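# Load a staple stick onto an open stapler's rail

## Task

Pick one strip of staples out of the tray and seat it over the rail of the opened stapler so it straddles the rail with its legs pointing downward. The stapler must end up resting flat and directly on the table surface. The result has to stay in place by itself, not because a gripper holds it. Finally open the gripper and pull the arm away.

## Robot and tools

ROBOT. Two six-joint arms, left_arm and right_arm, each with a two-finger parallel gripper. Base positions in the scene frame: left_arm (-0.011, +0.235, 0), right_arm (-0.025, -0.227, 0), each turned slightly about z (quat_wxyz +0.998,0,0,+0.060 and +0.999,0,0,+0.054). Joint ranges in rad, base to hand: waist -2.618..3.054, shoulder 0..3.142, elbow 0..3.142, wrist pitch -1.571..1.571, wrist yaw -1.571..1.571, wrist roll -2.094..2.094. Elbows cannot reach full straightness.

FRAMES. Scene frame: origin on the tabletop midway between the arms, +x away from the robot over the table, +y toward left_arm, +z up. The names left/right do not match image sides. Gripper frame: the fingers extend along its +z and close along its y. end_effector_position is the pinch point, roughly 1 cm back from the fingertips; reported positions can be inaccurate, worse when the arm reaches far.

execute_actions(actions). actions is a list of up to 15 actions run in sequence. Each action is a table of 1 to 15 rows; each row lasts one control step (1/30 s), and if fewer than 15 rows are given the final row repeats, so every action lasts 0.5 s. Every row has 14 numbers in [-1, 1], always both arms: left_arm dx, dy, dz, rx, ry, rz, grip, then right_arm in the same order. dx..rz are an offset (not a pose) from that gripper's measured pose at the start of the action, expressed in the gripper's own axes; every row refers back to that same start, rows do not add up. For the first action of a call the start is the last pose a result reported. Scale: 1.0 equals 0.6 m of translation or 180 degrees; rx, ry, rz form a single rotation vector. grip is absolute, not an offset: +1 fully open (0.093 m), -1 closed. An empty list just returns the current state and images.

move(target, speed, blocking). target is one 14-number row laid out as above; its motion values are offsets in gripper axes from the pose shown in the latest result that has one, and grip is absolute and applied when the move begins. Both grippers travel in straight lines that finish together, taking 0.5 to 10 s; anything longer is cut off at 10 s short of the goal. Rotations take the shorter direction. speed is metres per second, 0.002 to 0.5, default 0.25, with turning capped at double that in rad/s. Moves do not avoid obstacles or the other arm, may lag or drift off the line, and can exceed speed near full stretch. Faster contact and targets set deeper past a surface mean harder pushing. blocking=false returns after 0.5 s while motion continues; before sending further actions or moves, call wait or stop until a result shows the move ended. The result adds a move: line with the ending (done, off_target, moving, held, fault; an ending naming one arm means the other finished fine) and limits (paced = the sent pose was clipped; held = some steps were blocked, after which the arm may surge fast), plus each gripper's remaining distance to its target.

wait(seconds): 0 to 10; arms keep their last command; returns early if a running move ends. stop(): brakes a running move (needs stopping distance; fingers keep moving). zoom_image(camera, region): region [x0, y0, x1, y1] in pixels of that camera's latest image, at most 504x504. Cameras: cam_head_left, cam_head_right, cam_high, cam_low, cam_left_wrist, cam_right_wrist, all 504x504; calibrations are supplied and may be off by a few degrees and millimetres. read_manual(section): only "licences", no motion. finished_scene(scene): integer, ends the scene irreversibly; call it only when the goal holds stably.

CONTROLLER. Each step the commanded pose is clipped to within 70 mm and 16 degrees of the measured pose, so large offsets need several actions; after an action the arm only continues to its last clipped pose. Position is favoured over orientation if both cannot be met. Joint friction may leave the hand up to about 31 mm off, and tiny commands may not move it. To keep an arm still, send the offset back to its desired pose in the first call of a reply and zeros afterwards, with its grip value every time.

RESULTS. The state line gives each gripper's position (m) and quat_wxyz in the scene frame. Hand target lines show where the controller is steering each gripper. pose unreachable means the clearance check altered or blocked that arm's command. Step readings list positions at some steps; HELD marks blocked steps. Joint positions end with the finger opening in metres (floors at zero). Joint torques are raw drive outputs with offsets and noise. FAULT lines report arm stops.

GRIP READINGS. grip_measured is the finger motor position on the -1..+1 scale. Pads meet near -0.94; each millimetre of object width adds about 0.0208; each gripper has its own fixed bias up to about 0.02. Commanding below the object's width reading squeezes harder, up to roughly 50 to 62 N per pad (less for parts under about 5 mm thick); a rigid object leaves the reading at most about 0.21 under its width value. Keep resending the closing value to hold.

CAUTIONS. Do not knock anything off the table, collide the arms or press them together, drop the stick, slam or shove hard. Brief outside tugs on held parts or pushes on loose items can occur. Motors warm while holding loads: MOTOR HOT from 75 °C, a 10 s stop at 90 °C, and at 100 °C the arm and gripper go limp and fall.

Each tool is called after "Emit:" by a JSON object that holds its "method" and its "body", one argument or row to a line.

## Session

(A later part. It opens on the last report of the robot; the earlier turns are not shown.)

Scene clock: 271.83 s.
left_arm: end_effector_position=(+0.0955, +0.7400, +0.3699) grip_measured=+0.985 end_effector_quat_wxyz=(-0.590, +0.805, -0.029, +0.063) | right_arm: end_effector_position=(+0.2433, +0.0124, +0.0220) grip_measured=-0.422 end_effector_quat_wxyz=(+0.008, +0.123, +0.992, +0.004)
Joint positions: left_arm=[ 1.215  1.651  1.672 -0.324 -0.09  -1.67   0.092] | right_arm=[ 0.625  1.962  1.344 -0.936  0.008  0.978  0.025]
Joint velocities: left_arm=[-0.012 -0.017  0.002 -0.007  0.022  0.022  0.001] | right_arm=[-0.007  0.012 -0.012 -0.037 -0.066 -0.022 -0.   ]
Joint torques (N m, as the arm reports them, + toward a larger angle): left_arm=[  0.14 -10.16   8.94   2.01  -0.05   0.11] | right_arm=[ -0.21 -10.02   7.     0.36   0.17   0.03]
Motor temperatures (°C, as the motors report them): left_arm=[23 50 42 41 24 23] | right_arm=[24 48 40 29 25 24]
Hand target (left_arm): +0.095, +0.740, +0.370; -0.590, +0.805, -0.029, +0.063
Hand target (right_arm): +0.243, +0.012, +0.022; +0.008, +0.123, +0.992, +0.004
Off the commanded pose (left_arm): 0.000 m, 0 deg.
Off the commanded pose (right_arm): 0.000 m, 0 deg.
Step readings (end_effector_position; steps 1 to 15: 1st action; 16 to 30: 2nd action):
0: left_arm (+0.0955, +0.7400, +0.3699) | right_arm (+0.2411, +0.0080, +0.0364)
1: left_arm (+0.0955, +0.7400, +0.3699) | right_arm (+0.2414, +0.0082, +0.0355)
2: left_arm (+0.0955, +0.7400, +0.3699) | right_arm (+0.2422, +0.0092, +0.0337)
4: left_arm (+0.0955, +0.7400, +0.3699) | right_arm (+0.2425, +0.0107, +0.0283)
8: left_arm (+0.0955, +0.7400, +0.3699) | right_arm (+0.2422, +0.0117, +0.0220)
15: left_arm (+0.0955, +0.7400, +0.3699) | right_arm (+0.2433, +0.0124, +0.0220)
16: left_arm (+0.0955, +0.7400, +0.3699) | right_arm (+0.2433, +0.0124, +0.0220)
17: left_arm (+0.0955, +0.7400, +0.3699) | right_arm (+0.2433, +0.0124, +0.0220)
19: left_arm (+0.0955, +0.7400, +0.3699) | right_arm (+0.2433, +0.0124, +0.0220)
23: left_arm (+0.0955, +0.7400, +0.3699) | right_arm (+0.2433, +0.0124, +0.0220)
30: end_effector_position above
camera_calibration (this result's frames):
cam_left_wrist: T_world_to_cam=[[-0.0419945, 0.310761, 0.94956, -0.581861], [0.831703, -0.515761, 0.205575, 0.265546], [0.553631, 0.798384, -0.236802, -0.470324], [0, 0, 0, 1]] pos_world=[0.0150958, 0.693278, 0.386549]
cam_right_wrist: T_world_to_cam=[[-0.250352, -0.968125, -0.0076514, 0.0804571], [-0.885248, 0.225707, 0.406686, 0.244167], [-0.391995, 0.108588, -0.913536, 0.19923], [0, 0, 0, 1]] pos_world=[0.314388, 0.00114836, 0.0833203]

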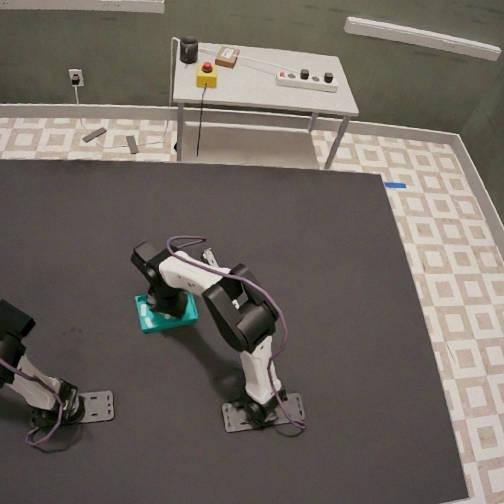

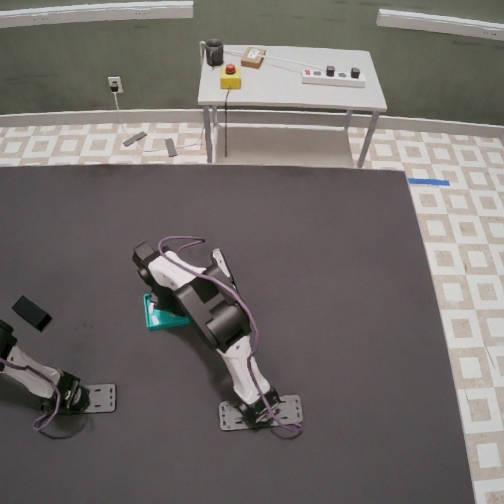

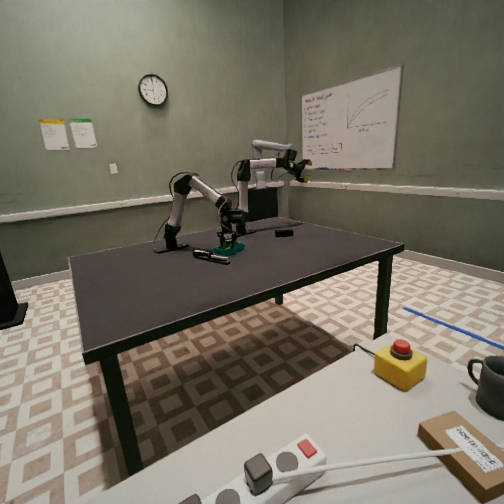

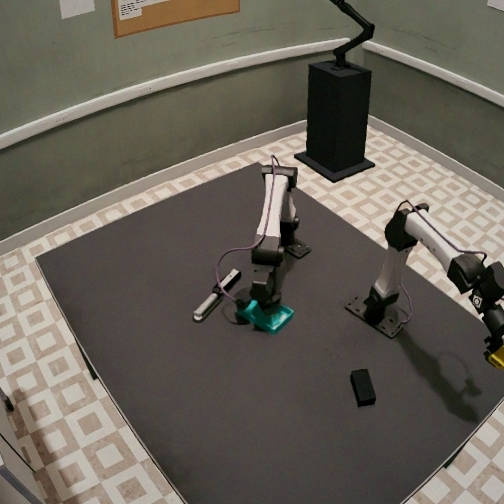

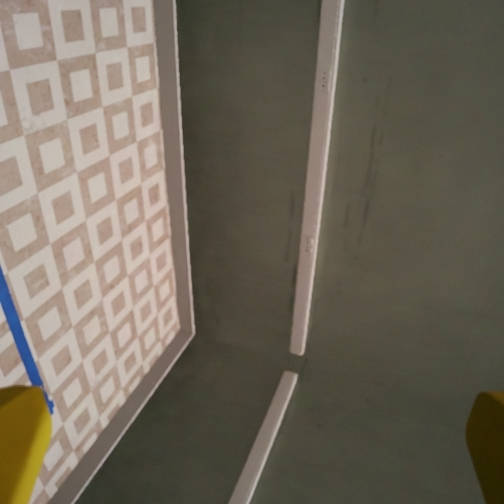

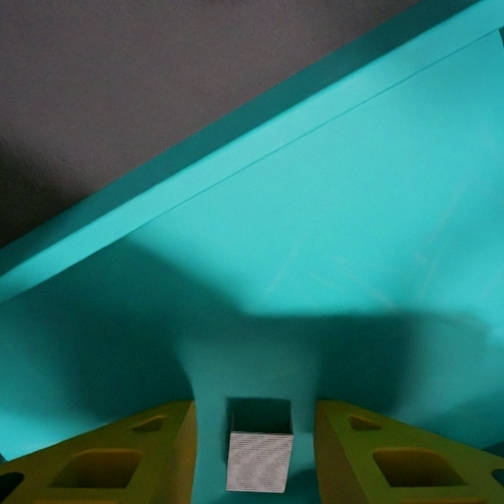

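Emit:
{"method": "execute_actions", "body": {
  "actions": [
    [[0,0,0,0,0,0,1,0.004,0,0.025,0.008,0,0,-0.42]],
    [[0,0,0,0,0,0,1,0,0,0,0,0,0,-0.62]],
    [[0,0,0,0,0,0,1,0,0,0,0,0,0,-0.8]]
  ]
}}

Scene clock: 281.73 s.
left_arm: end_effector_position=(+0.0955, +0.7400, +0.3699) grip_measured=+0.985 end_effector_quat_wxyz=(-0.590, +0.805, -0.029, +0.063) | right_arm: end_effector_position=(+0.2445, +0.0143, +0.0208) grip_measured=-0.789 end_effector_quat_wxyz=(+0.011, +0.123, +0.992, +0.006)
Joint positions: left_arm=[ 1.215  1.651  1.672 -0.324 -0.09  -1.67   0.092] | right_arm=[ 0.627  1.966  1.344 -0.926  0.008  0.981  0.007]
Joint velocities: left_arm=[-0.002 -0.022 -0.007 -0.066 -0.022 -0.037  0.001] | right_arm=[ 0.007 -0.017 -0.002  0.007 -0.007  0.095 -0.   ]
Joint torques (N m, as the arm reports them, + toward a larger angle): left_arm=[  0.17 -10.15   9.     2.    -0.03   0.11] | right_arm=[ -0.3  -10.08   7.03   0.4    0.14   0.03]
Motor temperatures (°C, as the motors report them): left_arm=[23 50 42 41 24 23] | right_arm=[24 48 40 29 25 24]
Hand target (left_arm): +0.095, +0.740, +0.370; -0.590, +0.805, -0.029, +0.063
Hand target (right_arm): +0.244, +0.014, +0.021; +0.010, +0.123, +0.992, +0.006
Off the commanded pose (left_arm): 0.000 m, 0 deg.
Off the commanded pose (right_arm): 0.000 m, 0 deg.
Step readings (end_effector_position; steps 1 to 15: 1st action; 16 to 30: 2nd action; 31 to 45: 3rd action):
0: left_arm (+0.0955, +0.7400, +0.3699) | right_arm (+0.2433, +0.0124, +0.0220)
1: left_arm (+0.0955, +0.7400, +0.3699) | right_arm (+0.2433, +0.0126, +0.0216)
2: left_arm (+0.0955, +0.7400, +0.3699) | right_arm (+0.2435, +0.0130, +0.0209)
4: left_arm (+0.0955, +0.7400, +0.3699) | right_arm (+0.2435, +0.0130, +0.0208)
8: left_arm (+0.0955, +0.7400, +0.3699) | right_arm (+0.2435, +0.0129, +0.0208)
15: left_arm (+0.0955, +0.7400, +0.3699) | right_arm (+0.2435, +0.0129, +0.0208)
16: left_arm (+0.0955, +0.7400, +0.3699) | right_arm (+0.2438, +0.0134, +0.0208)
17: left_arm (+0.0955, +0.7400, +0.3699) | right_arm (+0.2442, +0.0139, +0.0208)
19: left_arm (+0.0955, +0.7400, +0.3699) | right_arm (+0.2443, +0.0142, +0.0208)
23: left_arm (+0.0955, +0.7400, +0.3699) | right_arm (+0.2443, +0.0142, +0.0208)
30: left_arm (+0.0955, +0.7400, +0.3699) | right_arm (+0.2443, +0.0142, +0.0208)
31: left_arm (+0.0955, +0.7400, +0.3699) | right_arm (+0.2444, +0.0143, +0.0208)
32: left_arm (+0.0955, +0.7400, +0.3699) | right_arm (+0.2445, +0.0143, +0.0208)
34: left_arm (+0.0955, +0.7400, +0.3699) | right_arm (+0.2445, +0.0143, +0.0208)
38: left_arm (+0.0955, +0.7400, +0.3699) | right_arm (+0.2445, +0.0143, +0.0208)
45: end_effector_position above
camera_calibration (this result's frames):
cam_left_wrist: T_world_to_cam=[[-0.0419945, 0.310761, 0.94956, -0.581861], [0.831703, -0.515761, 0.205575, 0.265546], [0.553631, 0.798384, -0.236802, -0.470324], [0, 0, 0, 1]] pos_world=[0.0150958, 0.693278, 0.386549]
cam_right_wrist: T_world_to_cam=[[-0.251046, -0.967889, -0.0128969, 0.0828571], [-0.887121, 0.224725, 0.403131, 0.245836], [-0.387288, 0.112645, -0.915051, 0.197168], [0, 0, 0, 1]] pos_world=[0.315248, 0.00274101, 0.0823836]

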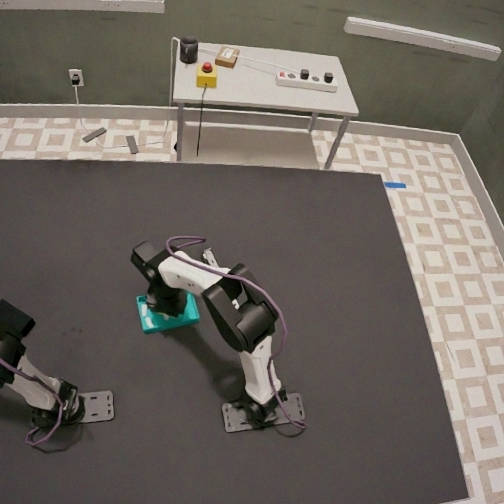

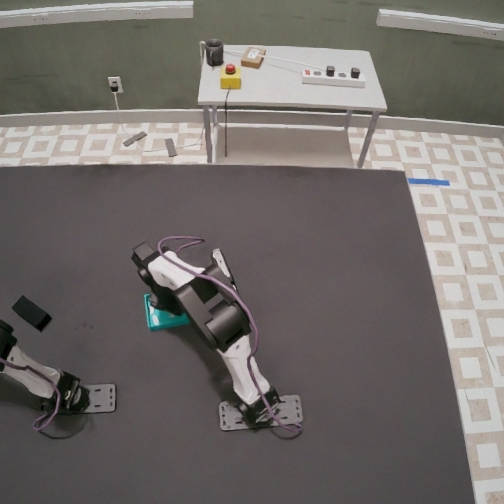

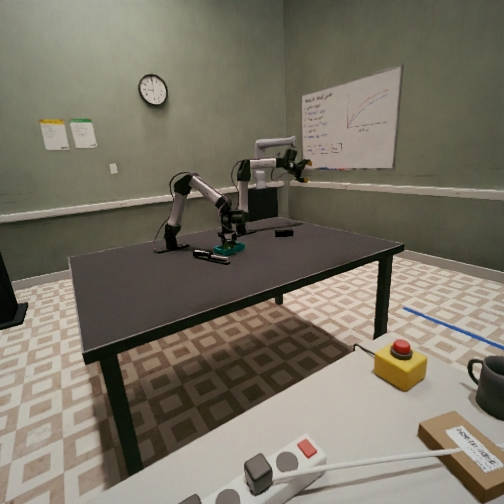

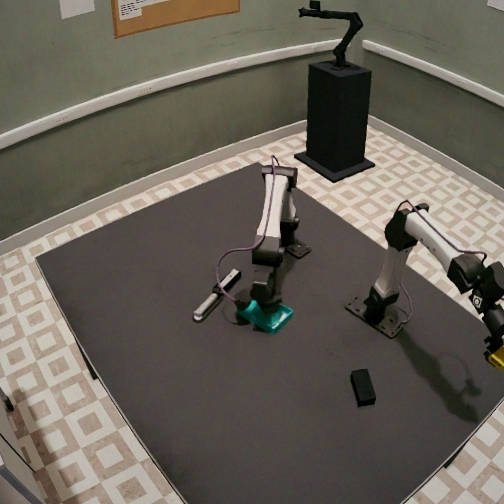

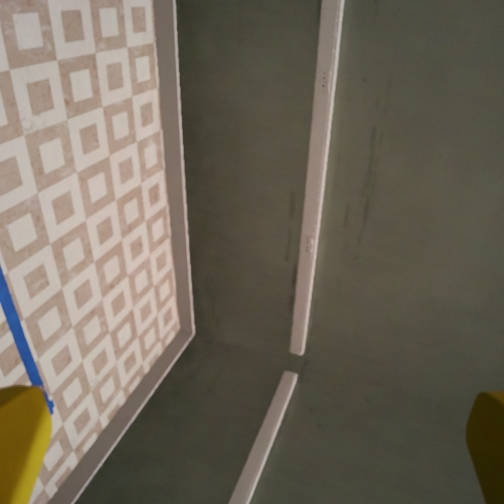

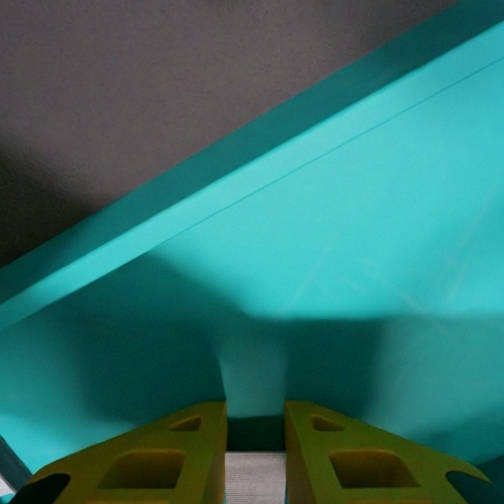

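Gripped. Lift.

Emit:
{"method": "move", "body": {
  "target": [0,0,0,0,0,0,1,0,0,-0.15,0.006,0,0,-0.8],
  "speed": 0.12
}}

Scene clock: 288.90 s.
left_arm: end_effector_position=(+0.0955, +0.7400, +0.3699) grip_measured=+0.985 end_effector_quat_wxyz=(-0.590, +0.805, -0.029, +0.063) | right_arm: end_effector_position=(+0.2419, +0.0120, +0.1047) grip_measured=-0.789 end_effector_quat_wxyz=(+0.002, +0.123, +0.992, -0.003)
Joint positions: left_arm=[ 1.215  1.651  1.672 -0.324 -0.09  -1.67   0.092] | right_arm=[ 0.627  1.904  1.601 -1.269  0.008  0.981  0.007]
Joint velocities: left_arm=[-0.002  0.007 -0.007  0.022 -0.051  0.037 -0.001] | right_arm=[ 0.002  0.007  0.002 -0.007 -0.022 -0.066  0.   ]
Joint torques (N m, as the arm reports them, + toward a larger angle): left_arm=[  0.14 -10.19   8.97   2.01  -0.04   0.11] | right_arm=[  0.11 -10.27   8.82   0.28   0.29   0.12]
Motor temperatures (°C, as the motors report them): left_arm=[23 50 43 42 24 23] | right_arm=[24 49 40 29 25 24]
Hand target (left_arm): +0.095, +0.740, +0.370; -0.590, +0.805, -0.029, +0.063
Hand target (right_arm): +0.242, +0.013, +0.111; +0.009, +0.123, +0.992, -0.003
Off the commanded pose (left_arm): 0.000 m, 0 deg.
Off the commanded pose (right_arm): 0.006 m, 1 deg.
move: done
camera_calibration (this result's frames):
cam_left_wrist: T_world_to_cam=[[-0.0419945, 0.310761, 0.94956, -0.581861], [0.831703, -0.515761, 0.205575, 0.265546], [0.553631, 0.798384, -0.236802, -0.470324], [0, 0, 0, 1]] pos_world=[0.0150958, 0.693278, 0.386549]
cam_right_wrist: T_world_to_cam=[[-0.251093, -0.967932, 0.00780393, 0.0788063], [-0.879584, 0.231525, 0.415605, 0.207002], [-0.404084, 0.0974911, -0.909512, 0.276822], [0, 0, 0, 1]] pos_world=[0.313723, 0.00136521, 0.165127]

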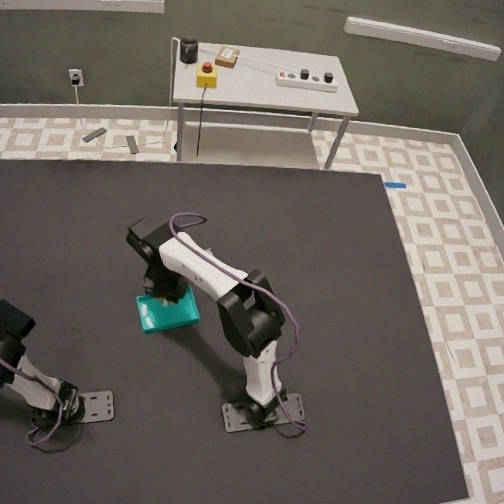

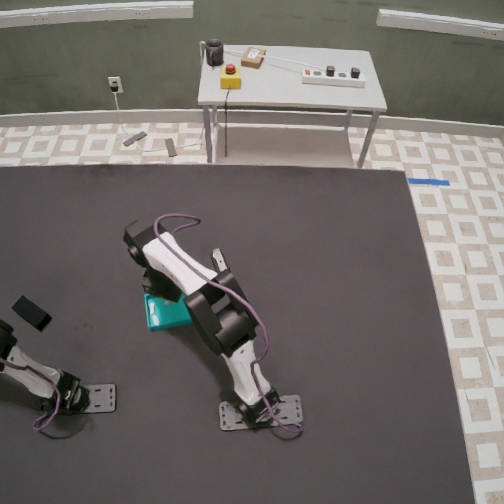

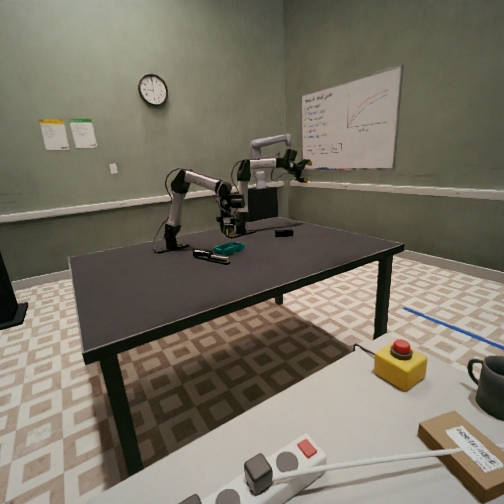

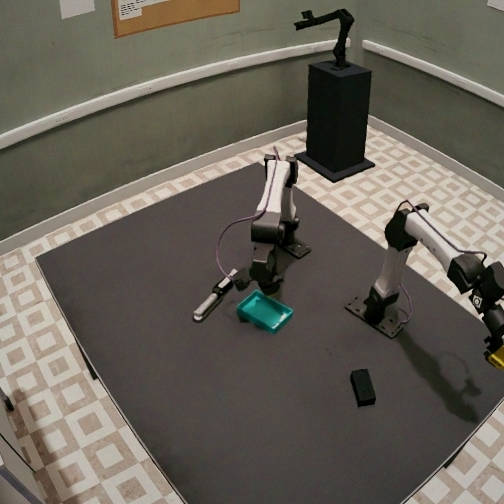

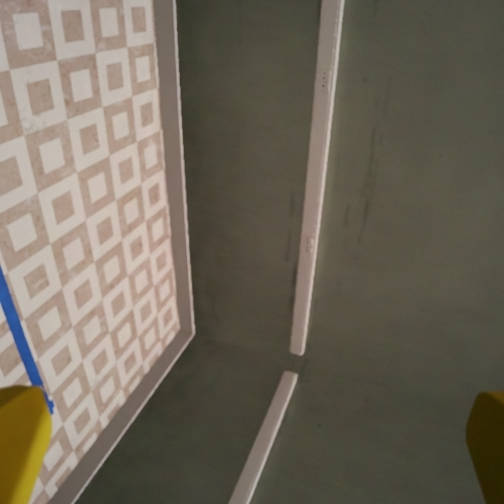

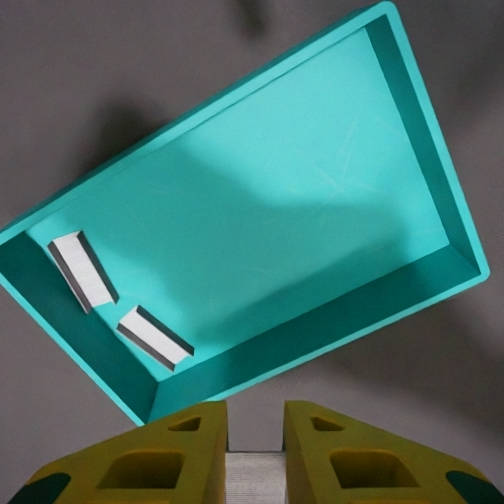

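Emit:
{"method": "move", "body": {
  "target": [0,0,0,0,0,0,1,-0.2015,-0.168,-0.03,0,0,-0.206,-0.8],
  "speed": 0.2
}}

Scene clock: 307.07 s.
left_arm: end_effector_position=(+0.0955, +0.7400, +0.3699) grip_measured=+0.985 end_effector_quat_wxyz=(-0.590, +0.805, -0.029, +0.063) | right_arm: end_effector_position=(+0.3305, -0.1152, +0.1258) grip_measured=-0.789 end_effector_quat_wxyz=(+0.007, -0.194, +0.981, -0.003)
Joint positions: left_arm=[ 1.215  1.651  1.672 -0.324 -0.09  -1.67   0.092] | right_arm=[ 0.2    1.946  1.741 -1.352  0.008 -0.084  0.007]
Joint velocities: left_arm=[-0.002 -0.007  0.002 -0.007 -0.037  0.022 -0.   ] | right_arm=[-0.002 -0.007 -0.002  0.007  0.037 -0.081  0.001]
Joint torques (N m, as the arm reports them, + toward a larger angle): left_arm=[  0.1  -10.11   9.05   2.    -0.02   0.09] | right_arm=[-0.54 -8.69  9.27  0.32  0.15 -0.06]
Motor temperatures (°C, as the motors report them): left_arm=[23 50 43 42 24 23] | right_arm=[24 50 42 28 25 24]
Hand target (left_arm): +0.095, +0.740, +0.370; -0.590, +0.805, -0.029, +0.063
Hand target (right_arm): +0.333, -0.117, +0.123; +0.001, -0.199, +0.980, -0.007
Off the commanded pose (left_arm): 0.000 m, 0 deg.
Off the commanded pose (right_arm): 0.004 m, 1 deg.
move: done
camera_calibration (this result's frames):
cam_left_wrist: T_world_to_cam=[[-0.0419945, 0.310761, 0.94956, -0.581861], [0.831703, -0.515761, 0.205575, 0.265546], [0.553631, 0.798384, -0.236802, -0.470324], [0, 0, 0, 1]] pos_world=[0.0150958, 0.693278, 0.386549]
cam_right_wrist: T_world_to_cam=[[0.374505, -0.92716, 0.0109321, -0.224677], [-0.847913, -0.337677, 0.408678, 0.230457], [-0.375218, -0.162322, -0.912613, 0.305171], [0, 0, 0, 1]] pos_world=[0.394056, -0.0809561, 0.186776]

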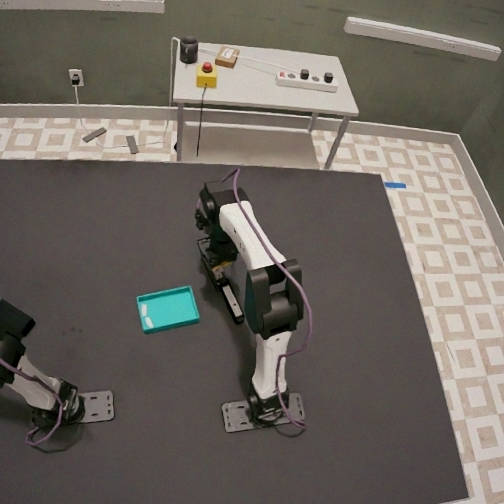

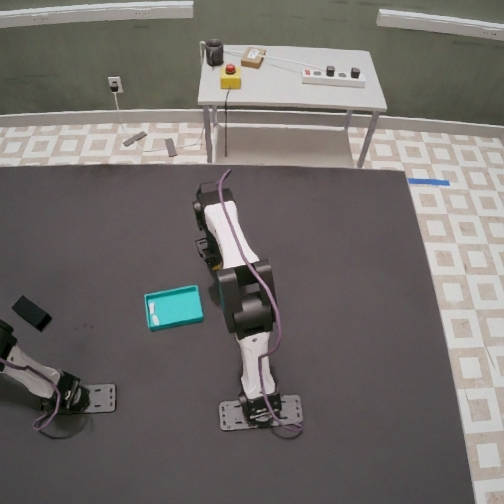

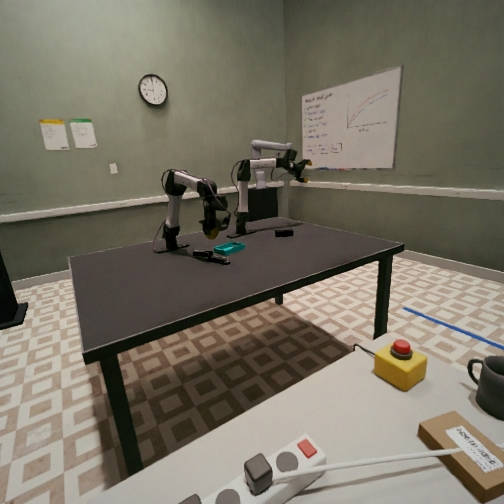

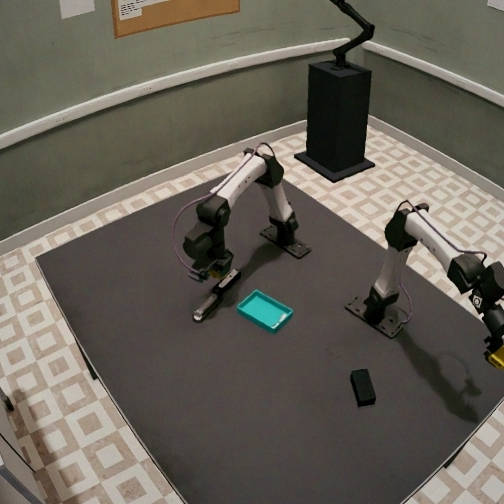

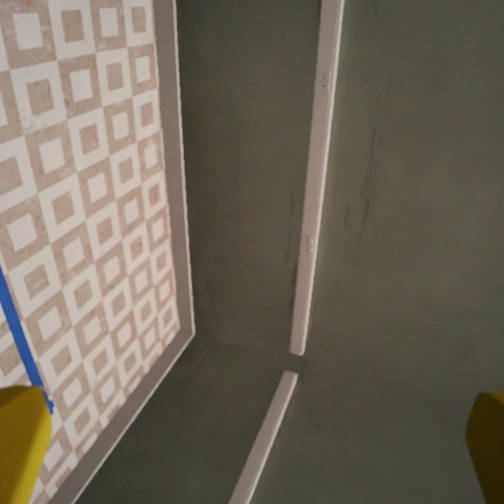

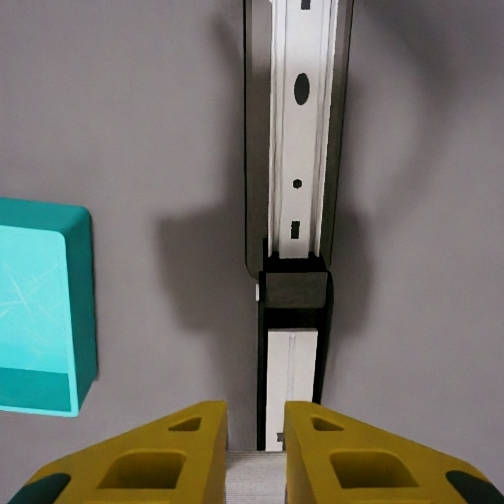

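Emit:
{"method": "move", "body": {
  "target": [0,0,0,0,0,0,1,-0.081,-0.026,0.068,0.004,0,0,-0.8],
  "speed": 0.12
}}

Scene clock: 325.40 s.
left_arm: end_effector_position=(+0.0955, +0.7400, +0.3699) grip_measured=+0.985 end_effector_quat_wxyz=(-0.590, +0.805, -0.029, +0.063) | right_arm: end_effector_position=(+0.3747, -0.1085, +0.0866) grip_measured=-0.789 end_effector_quat_wxyz=(+0.002, -0.193, +0.981, -0.004)
Joint positions: left_arm=[ 1.215  1.651  1.672 -0.324 -0.09  -1.67   0.092] | right_arm=[ 0.184  2.145  1.88  -1.303  0.009 -0.098  0.007]
Joint velocities: left_arm=[-0.007 -0.022 -0.007  0.007 -0.051 -0.095 -0.001] | right_arm=[-0.012 -0.002 -0.002  0.037  0.022  0.037  0.   ]
Joint torques (N m, as the arm reports them, + toward a larger angle): left_arm=[  0.14 -10.08   8.93   2.03  -0.04   0.1 ] | right_arm=[ -0.97 -11.13   9.15   0.41   0.22  -0.03]
Motor temperatures (°C, as the motors report them): left_arm=[23 50 43 43 24 23] | right_arm=[24 49 44 28 25 24]
Hand target (left_arm): +0.095, +0.740, +0.370; -0.590, +0.805, -0.029, +0.063
Hand target (right_arm): +0.382, -0.111, +0.086; +0.009, -0.194, +0.981, -0.010
Off the commanded pose (left_arm): 0.000 m, 0 deg.
Off the commanded pose (right_arm): 0.008 m, 1 deg.
move: done
camera_calibration (this result's frames):
cam_left_wrist: T_world_to_cam=[[-0.0419945, 0.310761, 0.94956, -0.581861], [0.831703, -0.515761, 0.205575, 0.265546], [0.553631, 0.798384, -0.236802, -0.470324], [0, 0, 0, 1]] pos_world=[0.0150958, 0.693278, 0.386549]
cam_right_wrist: T_world_to_cam=[[0.372839, -0.927832, 0.0109159, -0.233994], [-0.844394, -0.334387, 0.41855, 0.284354], [-0.384693, -0.165269, -0.908128, 0.289896], [0, 0, 0, 1]] pos_world=[0.438871, -0.0741123, 0.1468]

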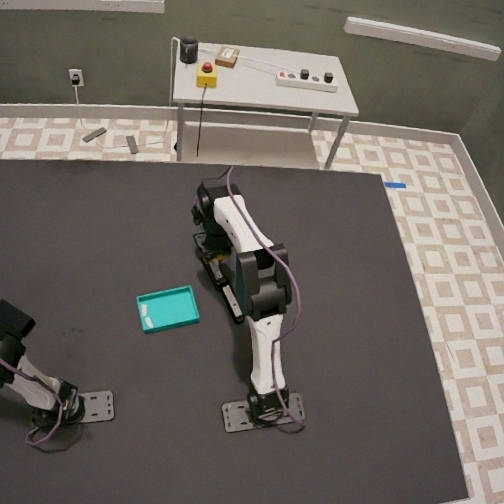

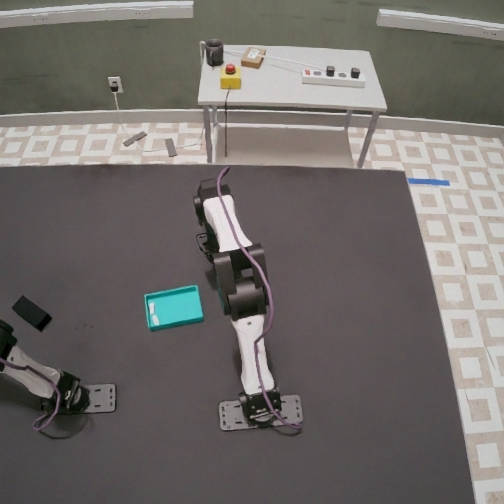

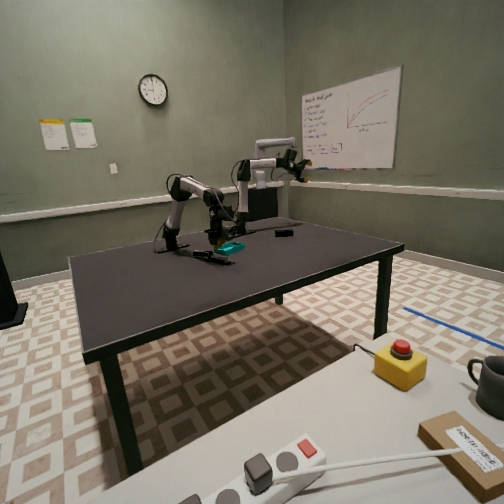

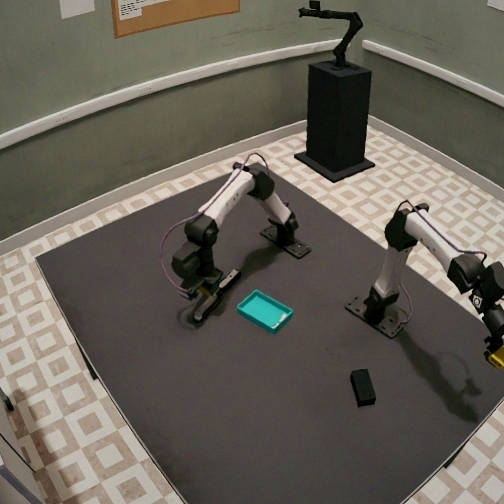

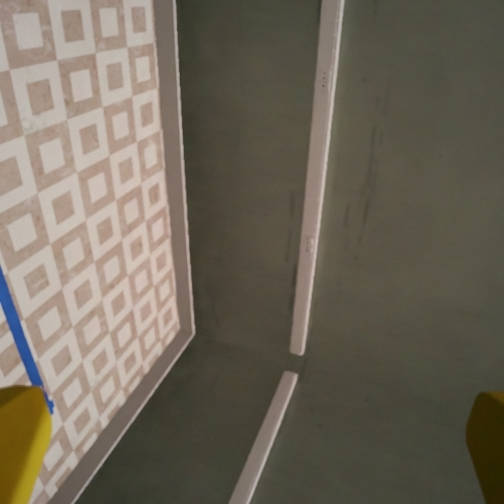

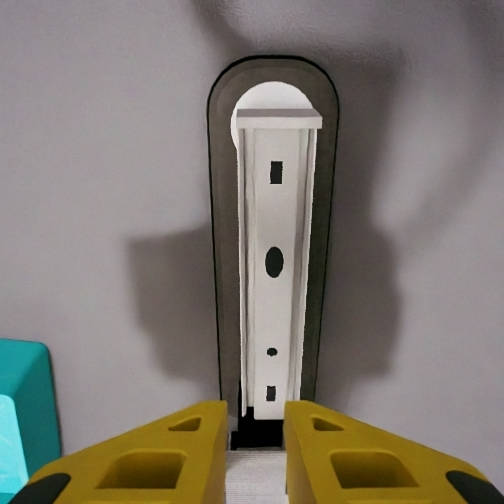

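Emit:
{"method": "execute_actions", "body": {
  "actions": [
    [[0,0,0,0,0,0,1,-0.02,-0.02,0.035,0.004,0,0,-0.8]],
    [[0,0,0,0,0,0,1,0,0,0,0,0,0,-0.8]]
  ]
}}

Scene clock: 341.70 s.
left_arm: end_effector_position=(+0.0955, +0.7400, +0.3699) grip_measured=+0.985 end_effector_quat_wxyz=(-0.590, +0.805, -0.029, +0.063) | right_arm: end_effector_position=(+0.3829, -0.1130, +0.0666) grip_measured=-0.789 end_effector_quat_wxyz=(-0.005, -0.191, +0.981, -0.006)
Joint positions: left_arm=[ 1.215  1.651  1.672 -0.324 -0.09  -1.67   0.092] | right_arm=[ 0.169  2.195  1.88  -1.267  0.011 -0.109  0.007]
Joint velocities: left_arm=[-0.022 -0.007  0.017  0.081 -0.037 -0.037 -0.001] | right_arm=[-0.002  0.002 -0.007  0.022 -0.022 -0.007 -0.002]
Joint torques (N m, as the arm reports them, + toward a larger angle): left_arm=[  0.14 -10.15   8.91   2.01  -0.05   0.11] | right_arm=[ -0.37 -12.49   7.44   0.36   0.11   0.02]
Motor temperatures (°C, as the motors report them): left_arm=[23 50 43 43 24 23] | right_arm=[24 51 45 28 25 24]
Hand target (left_arm): +0.095, +0.740, +0.370; -0.590, +0.805, -0.029, +0.063
Hand target (right_arm): +0.383, -0.113, +0.067; -0.005, -0.191, +0.981, -0.006
Off the commanded pose (left_arm): 0.000 m, 0 deg.
Off the commanded pose (right_arm): 0.000 m, 0 deg.
Step readings (end_effector_position; steps 1 to 15: 1st action; 16 to 30: 2nd action):
0: left_arm (+0.0955, +0.7400, +0.3699) | right_arm (+0.3747, -0.1085, +0.0866)
1: left_arm (+0.0955, +0.7400, +0.3699) | right_arm (+0.3752, -0.1087, +0.0854)
2: left_arm (+0.0955, +0.7400, +0.3699) | right_arm (+0.3770, -0.1090, +0.0836)
4: left_arm (+0.0955, +0.7400, +0.3699) | right_arm (+0.3799, -0.1105, +0.0775)
8: left_arm (+0.0955, +0.7400, +0.3699) | right_arm (+0.3821, -0.1131, +0.0675)
15: left_arm (+0.0955, +0.7400, +0.3699) | right_arm (+0.3829, -0.1130, +0.0666)
16: left_arm (+0.0955, +0.7400, +0.3699) | right_arm (+0.3829, -0.1130, +0.0666)
17: left_arm (+0.0955, +0.7400, +0.3699) | right_arm (+0.3829, -0.1130, +0.0666)
19: left_arm (+0.0955, +0.7400, +0.3699) | right_arm (+0.3829, -0.1130, +0.0666)
23: left_arm (+0.0955, +0.7400, +0.3699) | right_arm (+0.3829, -0.1130, +0.0666)
30: end_effector_position above
camera_calibration (this result's frames):
cam_left_wrist: T_world_to_cam=[[-0.0419945, 0.310761, 0.94956, -0.581861], [0.831703, -0.515761, 0.205575, 0.265546], [0.553631, 0.798384, -0.236802, -0.470324], [0, 0, 0, 1]] pos_world=[0.0150958, 0.693278, 0.386549]
cam_right_wrist: T_world_to_cam=[[0.369101, -0.929325, 0.0109457, -0.239796], [-0.83984, -0.32847, 0.432177, 0.296184], [-0.398038, -0.16871, -0.901722, 0.278439], [0, 0, 0, 1]] pos_world=[0.448086, -0.0785856, 0.125695]

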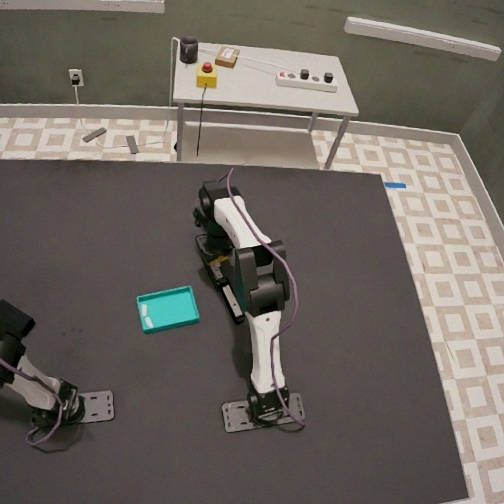

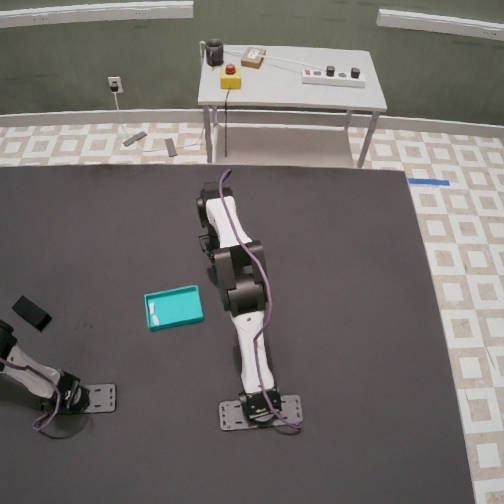

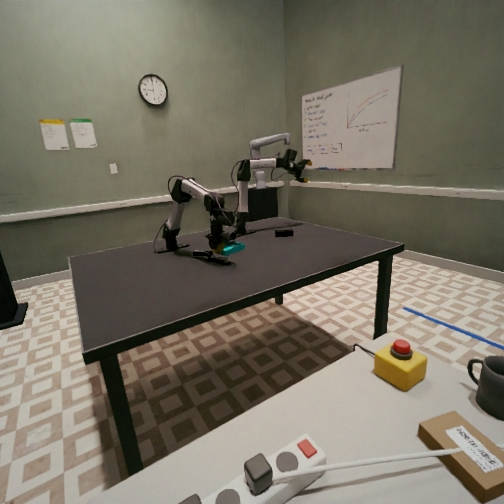

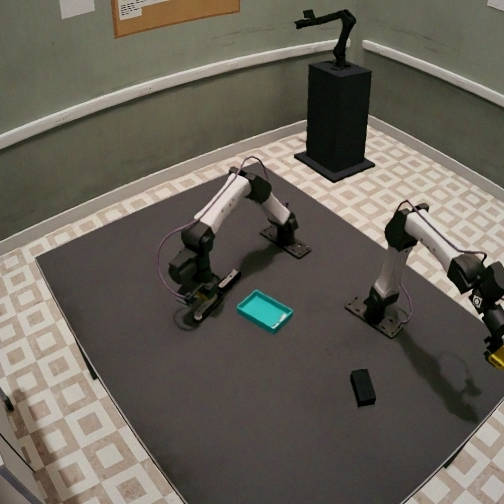

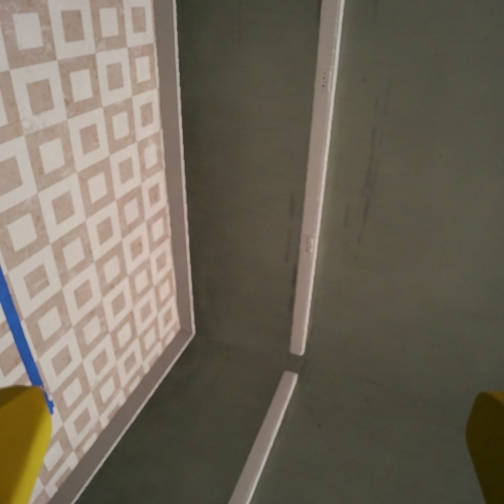

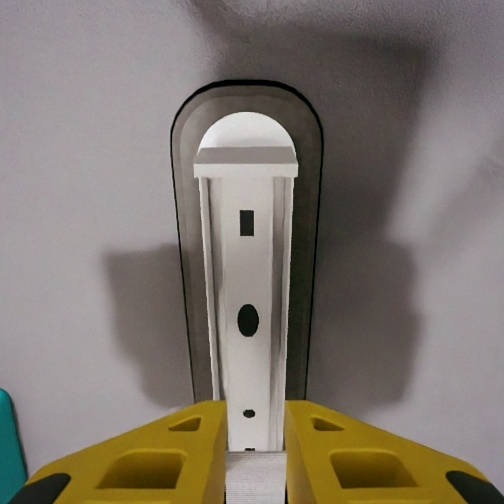

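Emit:
{"method": "zoom_image", "body": {
  "camera": "cam_right_wrist",
  "region": [160,300,350,504]
}}

Emit:
{"method": "zoom_image", "body": {
  "camera": "cam_high",
  "region": [190,225,260,275]
}}

Region (160, 300, 350, 504) of cam_right_wrist's 504x504 image, scaled by 2.471, with more detail than that image has; it fills the left 469 columns of this view, and the rest is white.

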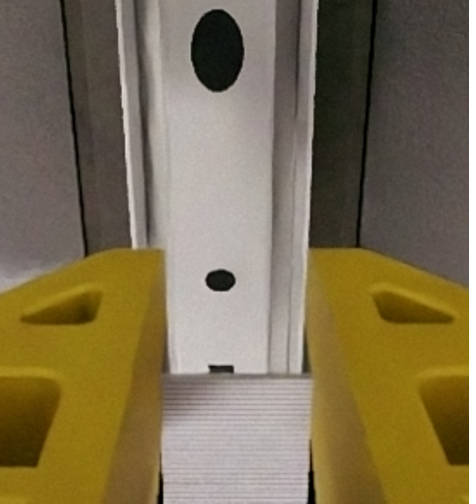

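Region (190, 225, 260, 275) of cam_high's 504x504 image, scaled by 7.200, with more detail than that image has; it fills the top 360 rows of this view, and the rest is white.

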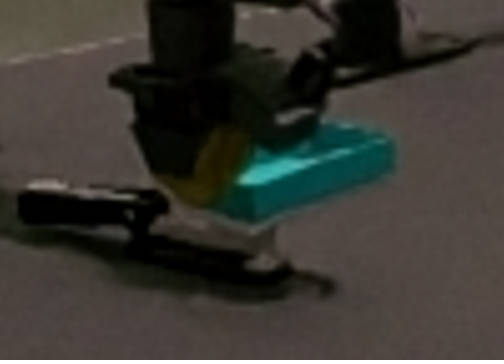

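Emit:
{"method": "execute_actions", "body": {
  "actions": [
    [[0,0,0,0,0,0,1,0,0.011,0,0,0,0,-0.8]],
    [[0,0,0,0,0,0,1,0,0,0,0,0,0,-0.8]]
  ]
}}

Emit:
{"method": "zoom_image", "body": {
  "camera": "cam_right_wrist",
  "region": [160,300,350,504]
}}

Scene clock: 362.73 s.
left_arm: end_effector_position=(+0.0955, +0.7400, +0.3699) grip_measured=+0.985 end_effector_quat_wxyz=(-0.590, +0.805, -0.029, +0.063) | right_arm: end_effector_position=(+0.3819, -0.1095, +0.0666) grip_measured=-0.789 end_effector_quat_wxyz=(-0.005, -0.193, +0.981, -0.006)
Joint positions: left_arm=[ 1.215  1.651  1.672 -0.324 -0.09  -1.67   0.092] | right_arm=[ 0.177  2.195  1.88  -1.267  0.011 -0.103  0.007]
Joint velocities: left_arm=[ 0.002 -0.017  0.002 -0.066  0.11   0.007 -0.   ] | right_arm=[-0.022 -0.007  0.002  0.051 -0.11  -0.037  0.   ]
Joint torques (N m, as the arm reports them, + toward a larger angle): left_arm=[  0.2  -10.1    9.01   2.    -0.04   0.1 ] | right_arm=[ -0.32 -12.69   7.36   0.35   0.1    0.03]
Motor temperatures (°C, as the motors report them): left_arm=[23 50 43 43 24 23] | right_arm=[24 55 44 28 25 24]
Hand target (left_arm): +0.095, +0.740, +0.370; -0.590, +0.805, -0.029, +0.063
Hand target (right_arm): +0.382, -0.109, +0.067; -0.005, -0.193, +0.981, -0.006
Off the commanded pose (left_arm): 0.000 m, 0 deg.
Off the commanded pose (right_arm): 0.000 m, 0 deg.
Step readings (end_effector_position; steps 1 to 15: 1st action; 16 to 30: 2nd action):
0: left_arm (+0.0955, +0.7400, +0.3699) | right_arm (+0.3829, -0.1130, +0.0666)
1: left_arm (+0.0955, +0.7400, +0.3699) | right_arm (+0.3828, -0.1127, +0.0666)
2: left_arm (+0.0955, +0.7400, +0.3699) | right_arm (+0.3827, -0.1124, +0.0666)
4: left_arm (+0.0955, +0.7400, +0.3699) | right_arm (+0.3824, -0.1112, +0.0666)
8: left_arm (+0.0955, +0.7400, +0.3699) | right_arm (+0.3819, -0.1095, +0.0666)
15: left_arm (+0.0955, +0.7400, +0.3699) | right_arm (+0.3819, -0.1095, +0.0666)
16: left_arm (+0.0955, +0.7400, +0.3699) | right_arm (+0.3819, -0.1095, +0.0666)
17: left_arm (+0.0955, +0.7400, +0.3699) | right_arm (+0.3819, -0.1095, +0.0666)
19: left_arm (+0.0955, +0.7400, +0.3699) | right_arm (+0.3819, -0.1095, +0.0666)
23: left_arm (+0.0955, +0.7400, +0.3699) | right_arm (+0.3819, -0.1095, +0.0666)
30: end_effector_position above
camera_calibration (this result's frames):
cam_left_wrist: T_world_to_cam=[[-0.0419945, 0.310761, 0.94956, -0.581861], [0.831703, -0.515761, 0.205575, 0.265546], [0.553631, 0.798384, -0.236802, -0.470324], [0, 0, 0, 1]] pos_world=[0.0150958, 0.693278, 0.386549]
cam_right_wrist: T_world_to_cam=[[0.371581, -0.928335, 0.0110219, -0.236948], [-0.838994, -0.33069, 0.432125, 0.295945], [-0.397512, -0.169817, -0.901746, 0.278318], [0, 0, 0, 1]] pos_world=[0.446977, -0.074838, 0.125699]

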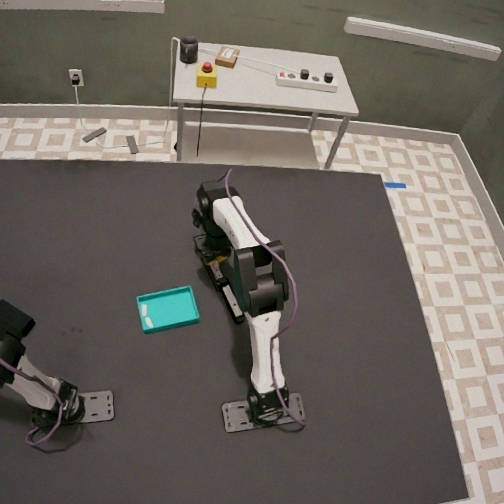

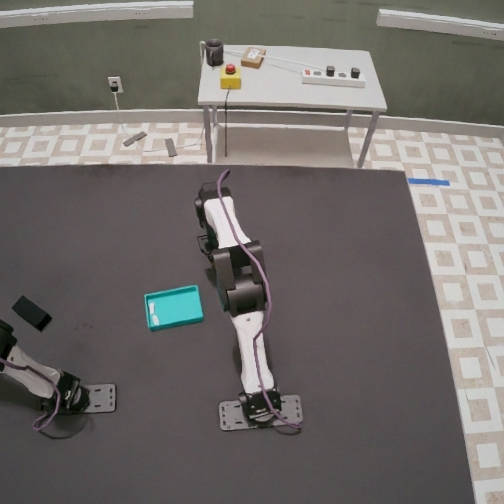

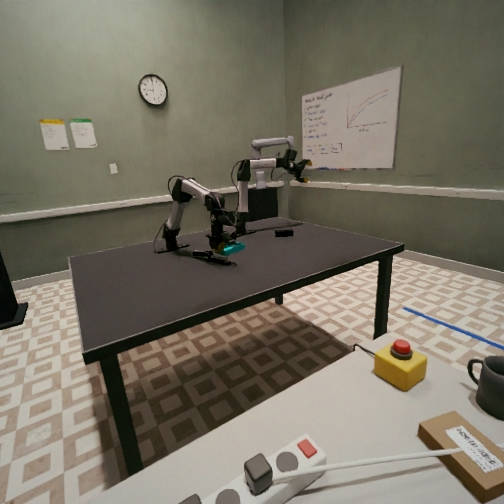

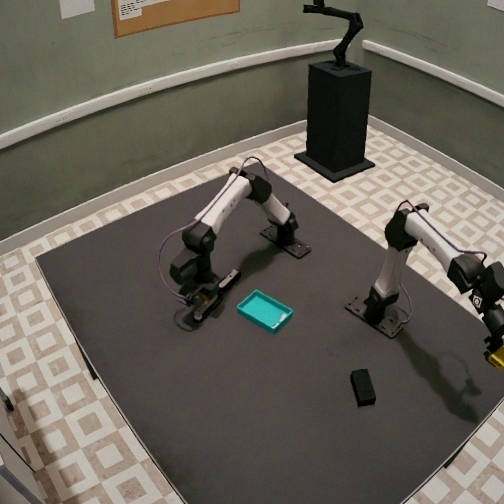

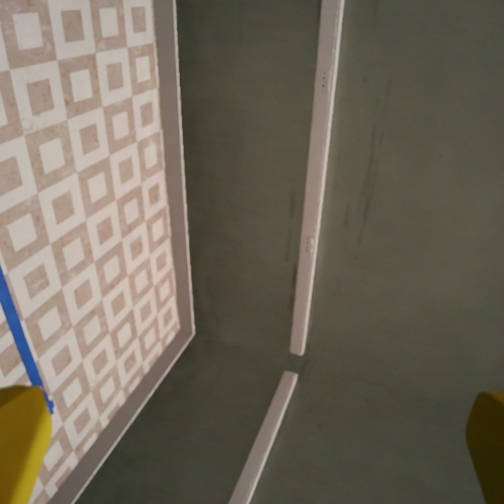

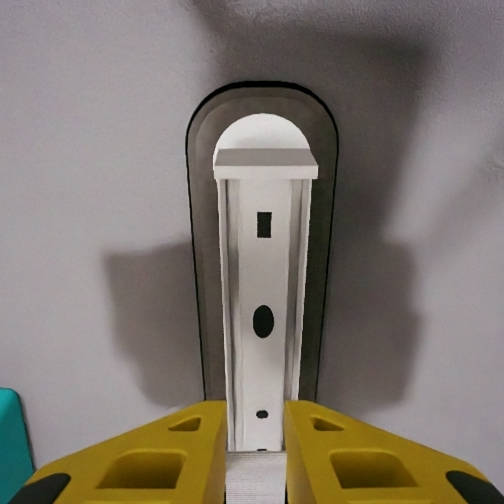

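Region (160, 300, 350, 504) of cam_right_wrist's 504x504 image, scaled by 2.471, with more detail than that image has; it fills the left 469 columns of this view, and the rest is white.

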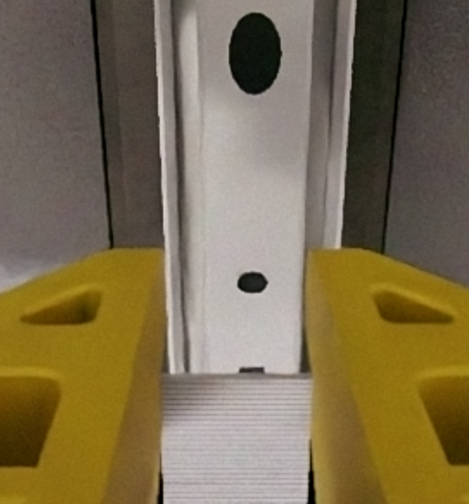

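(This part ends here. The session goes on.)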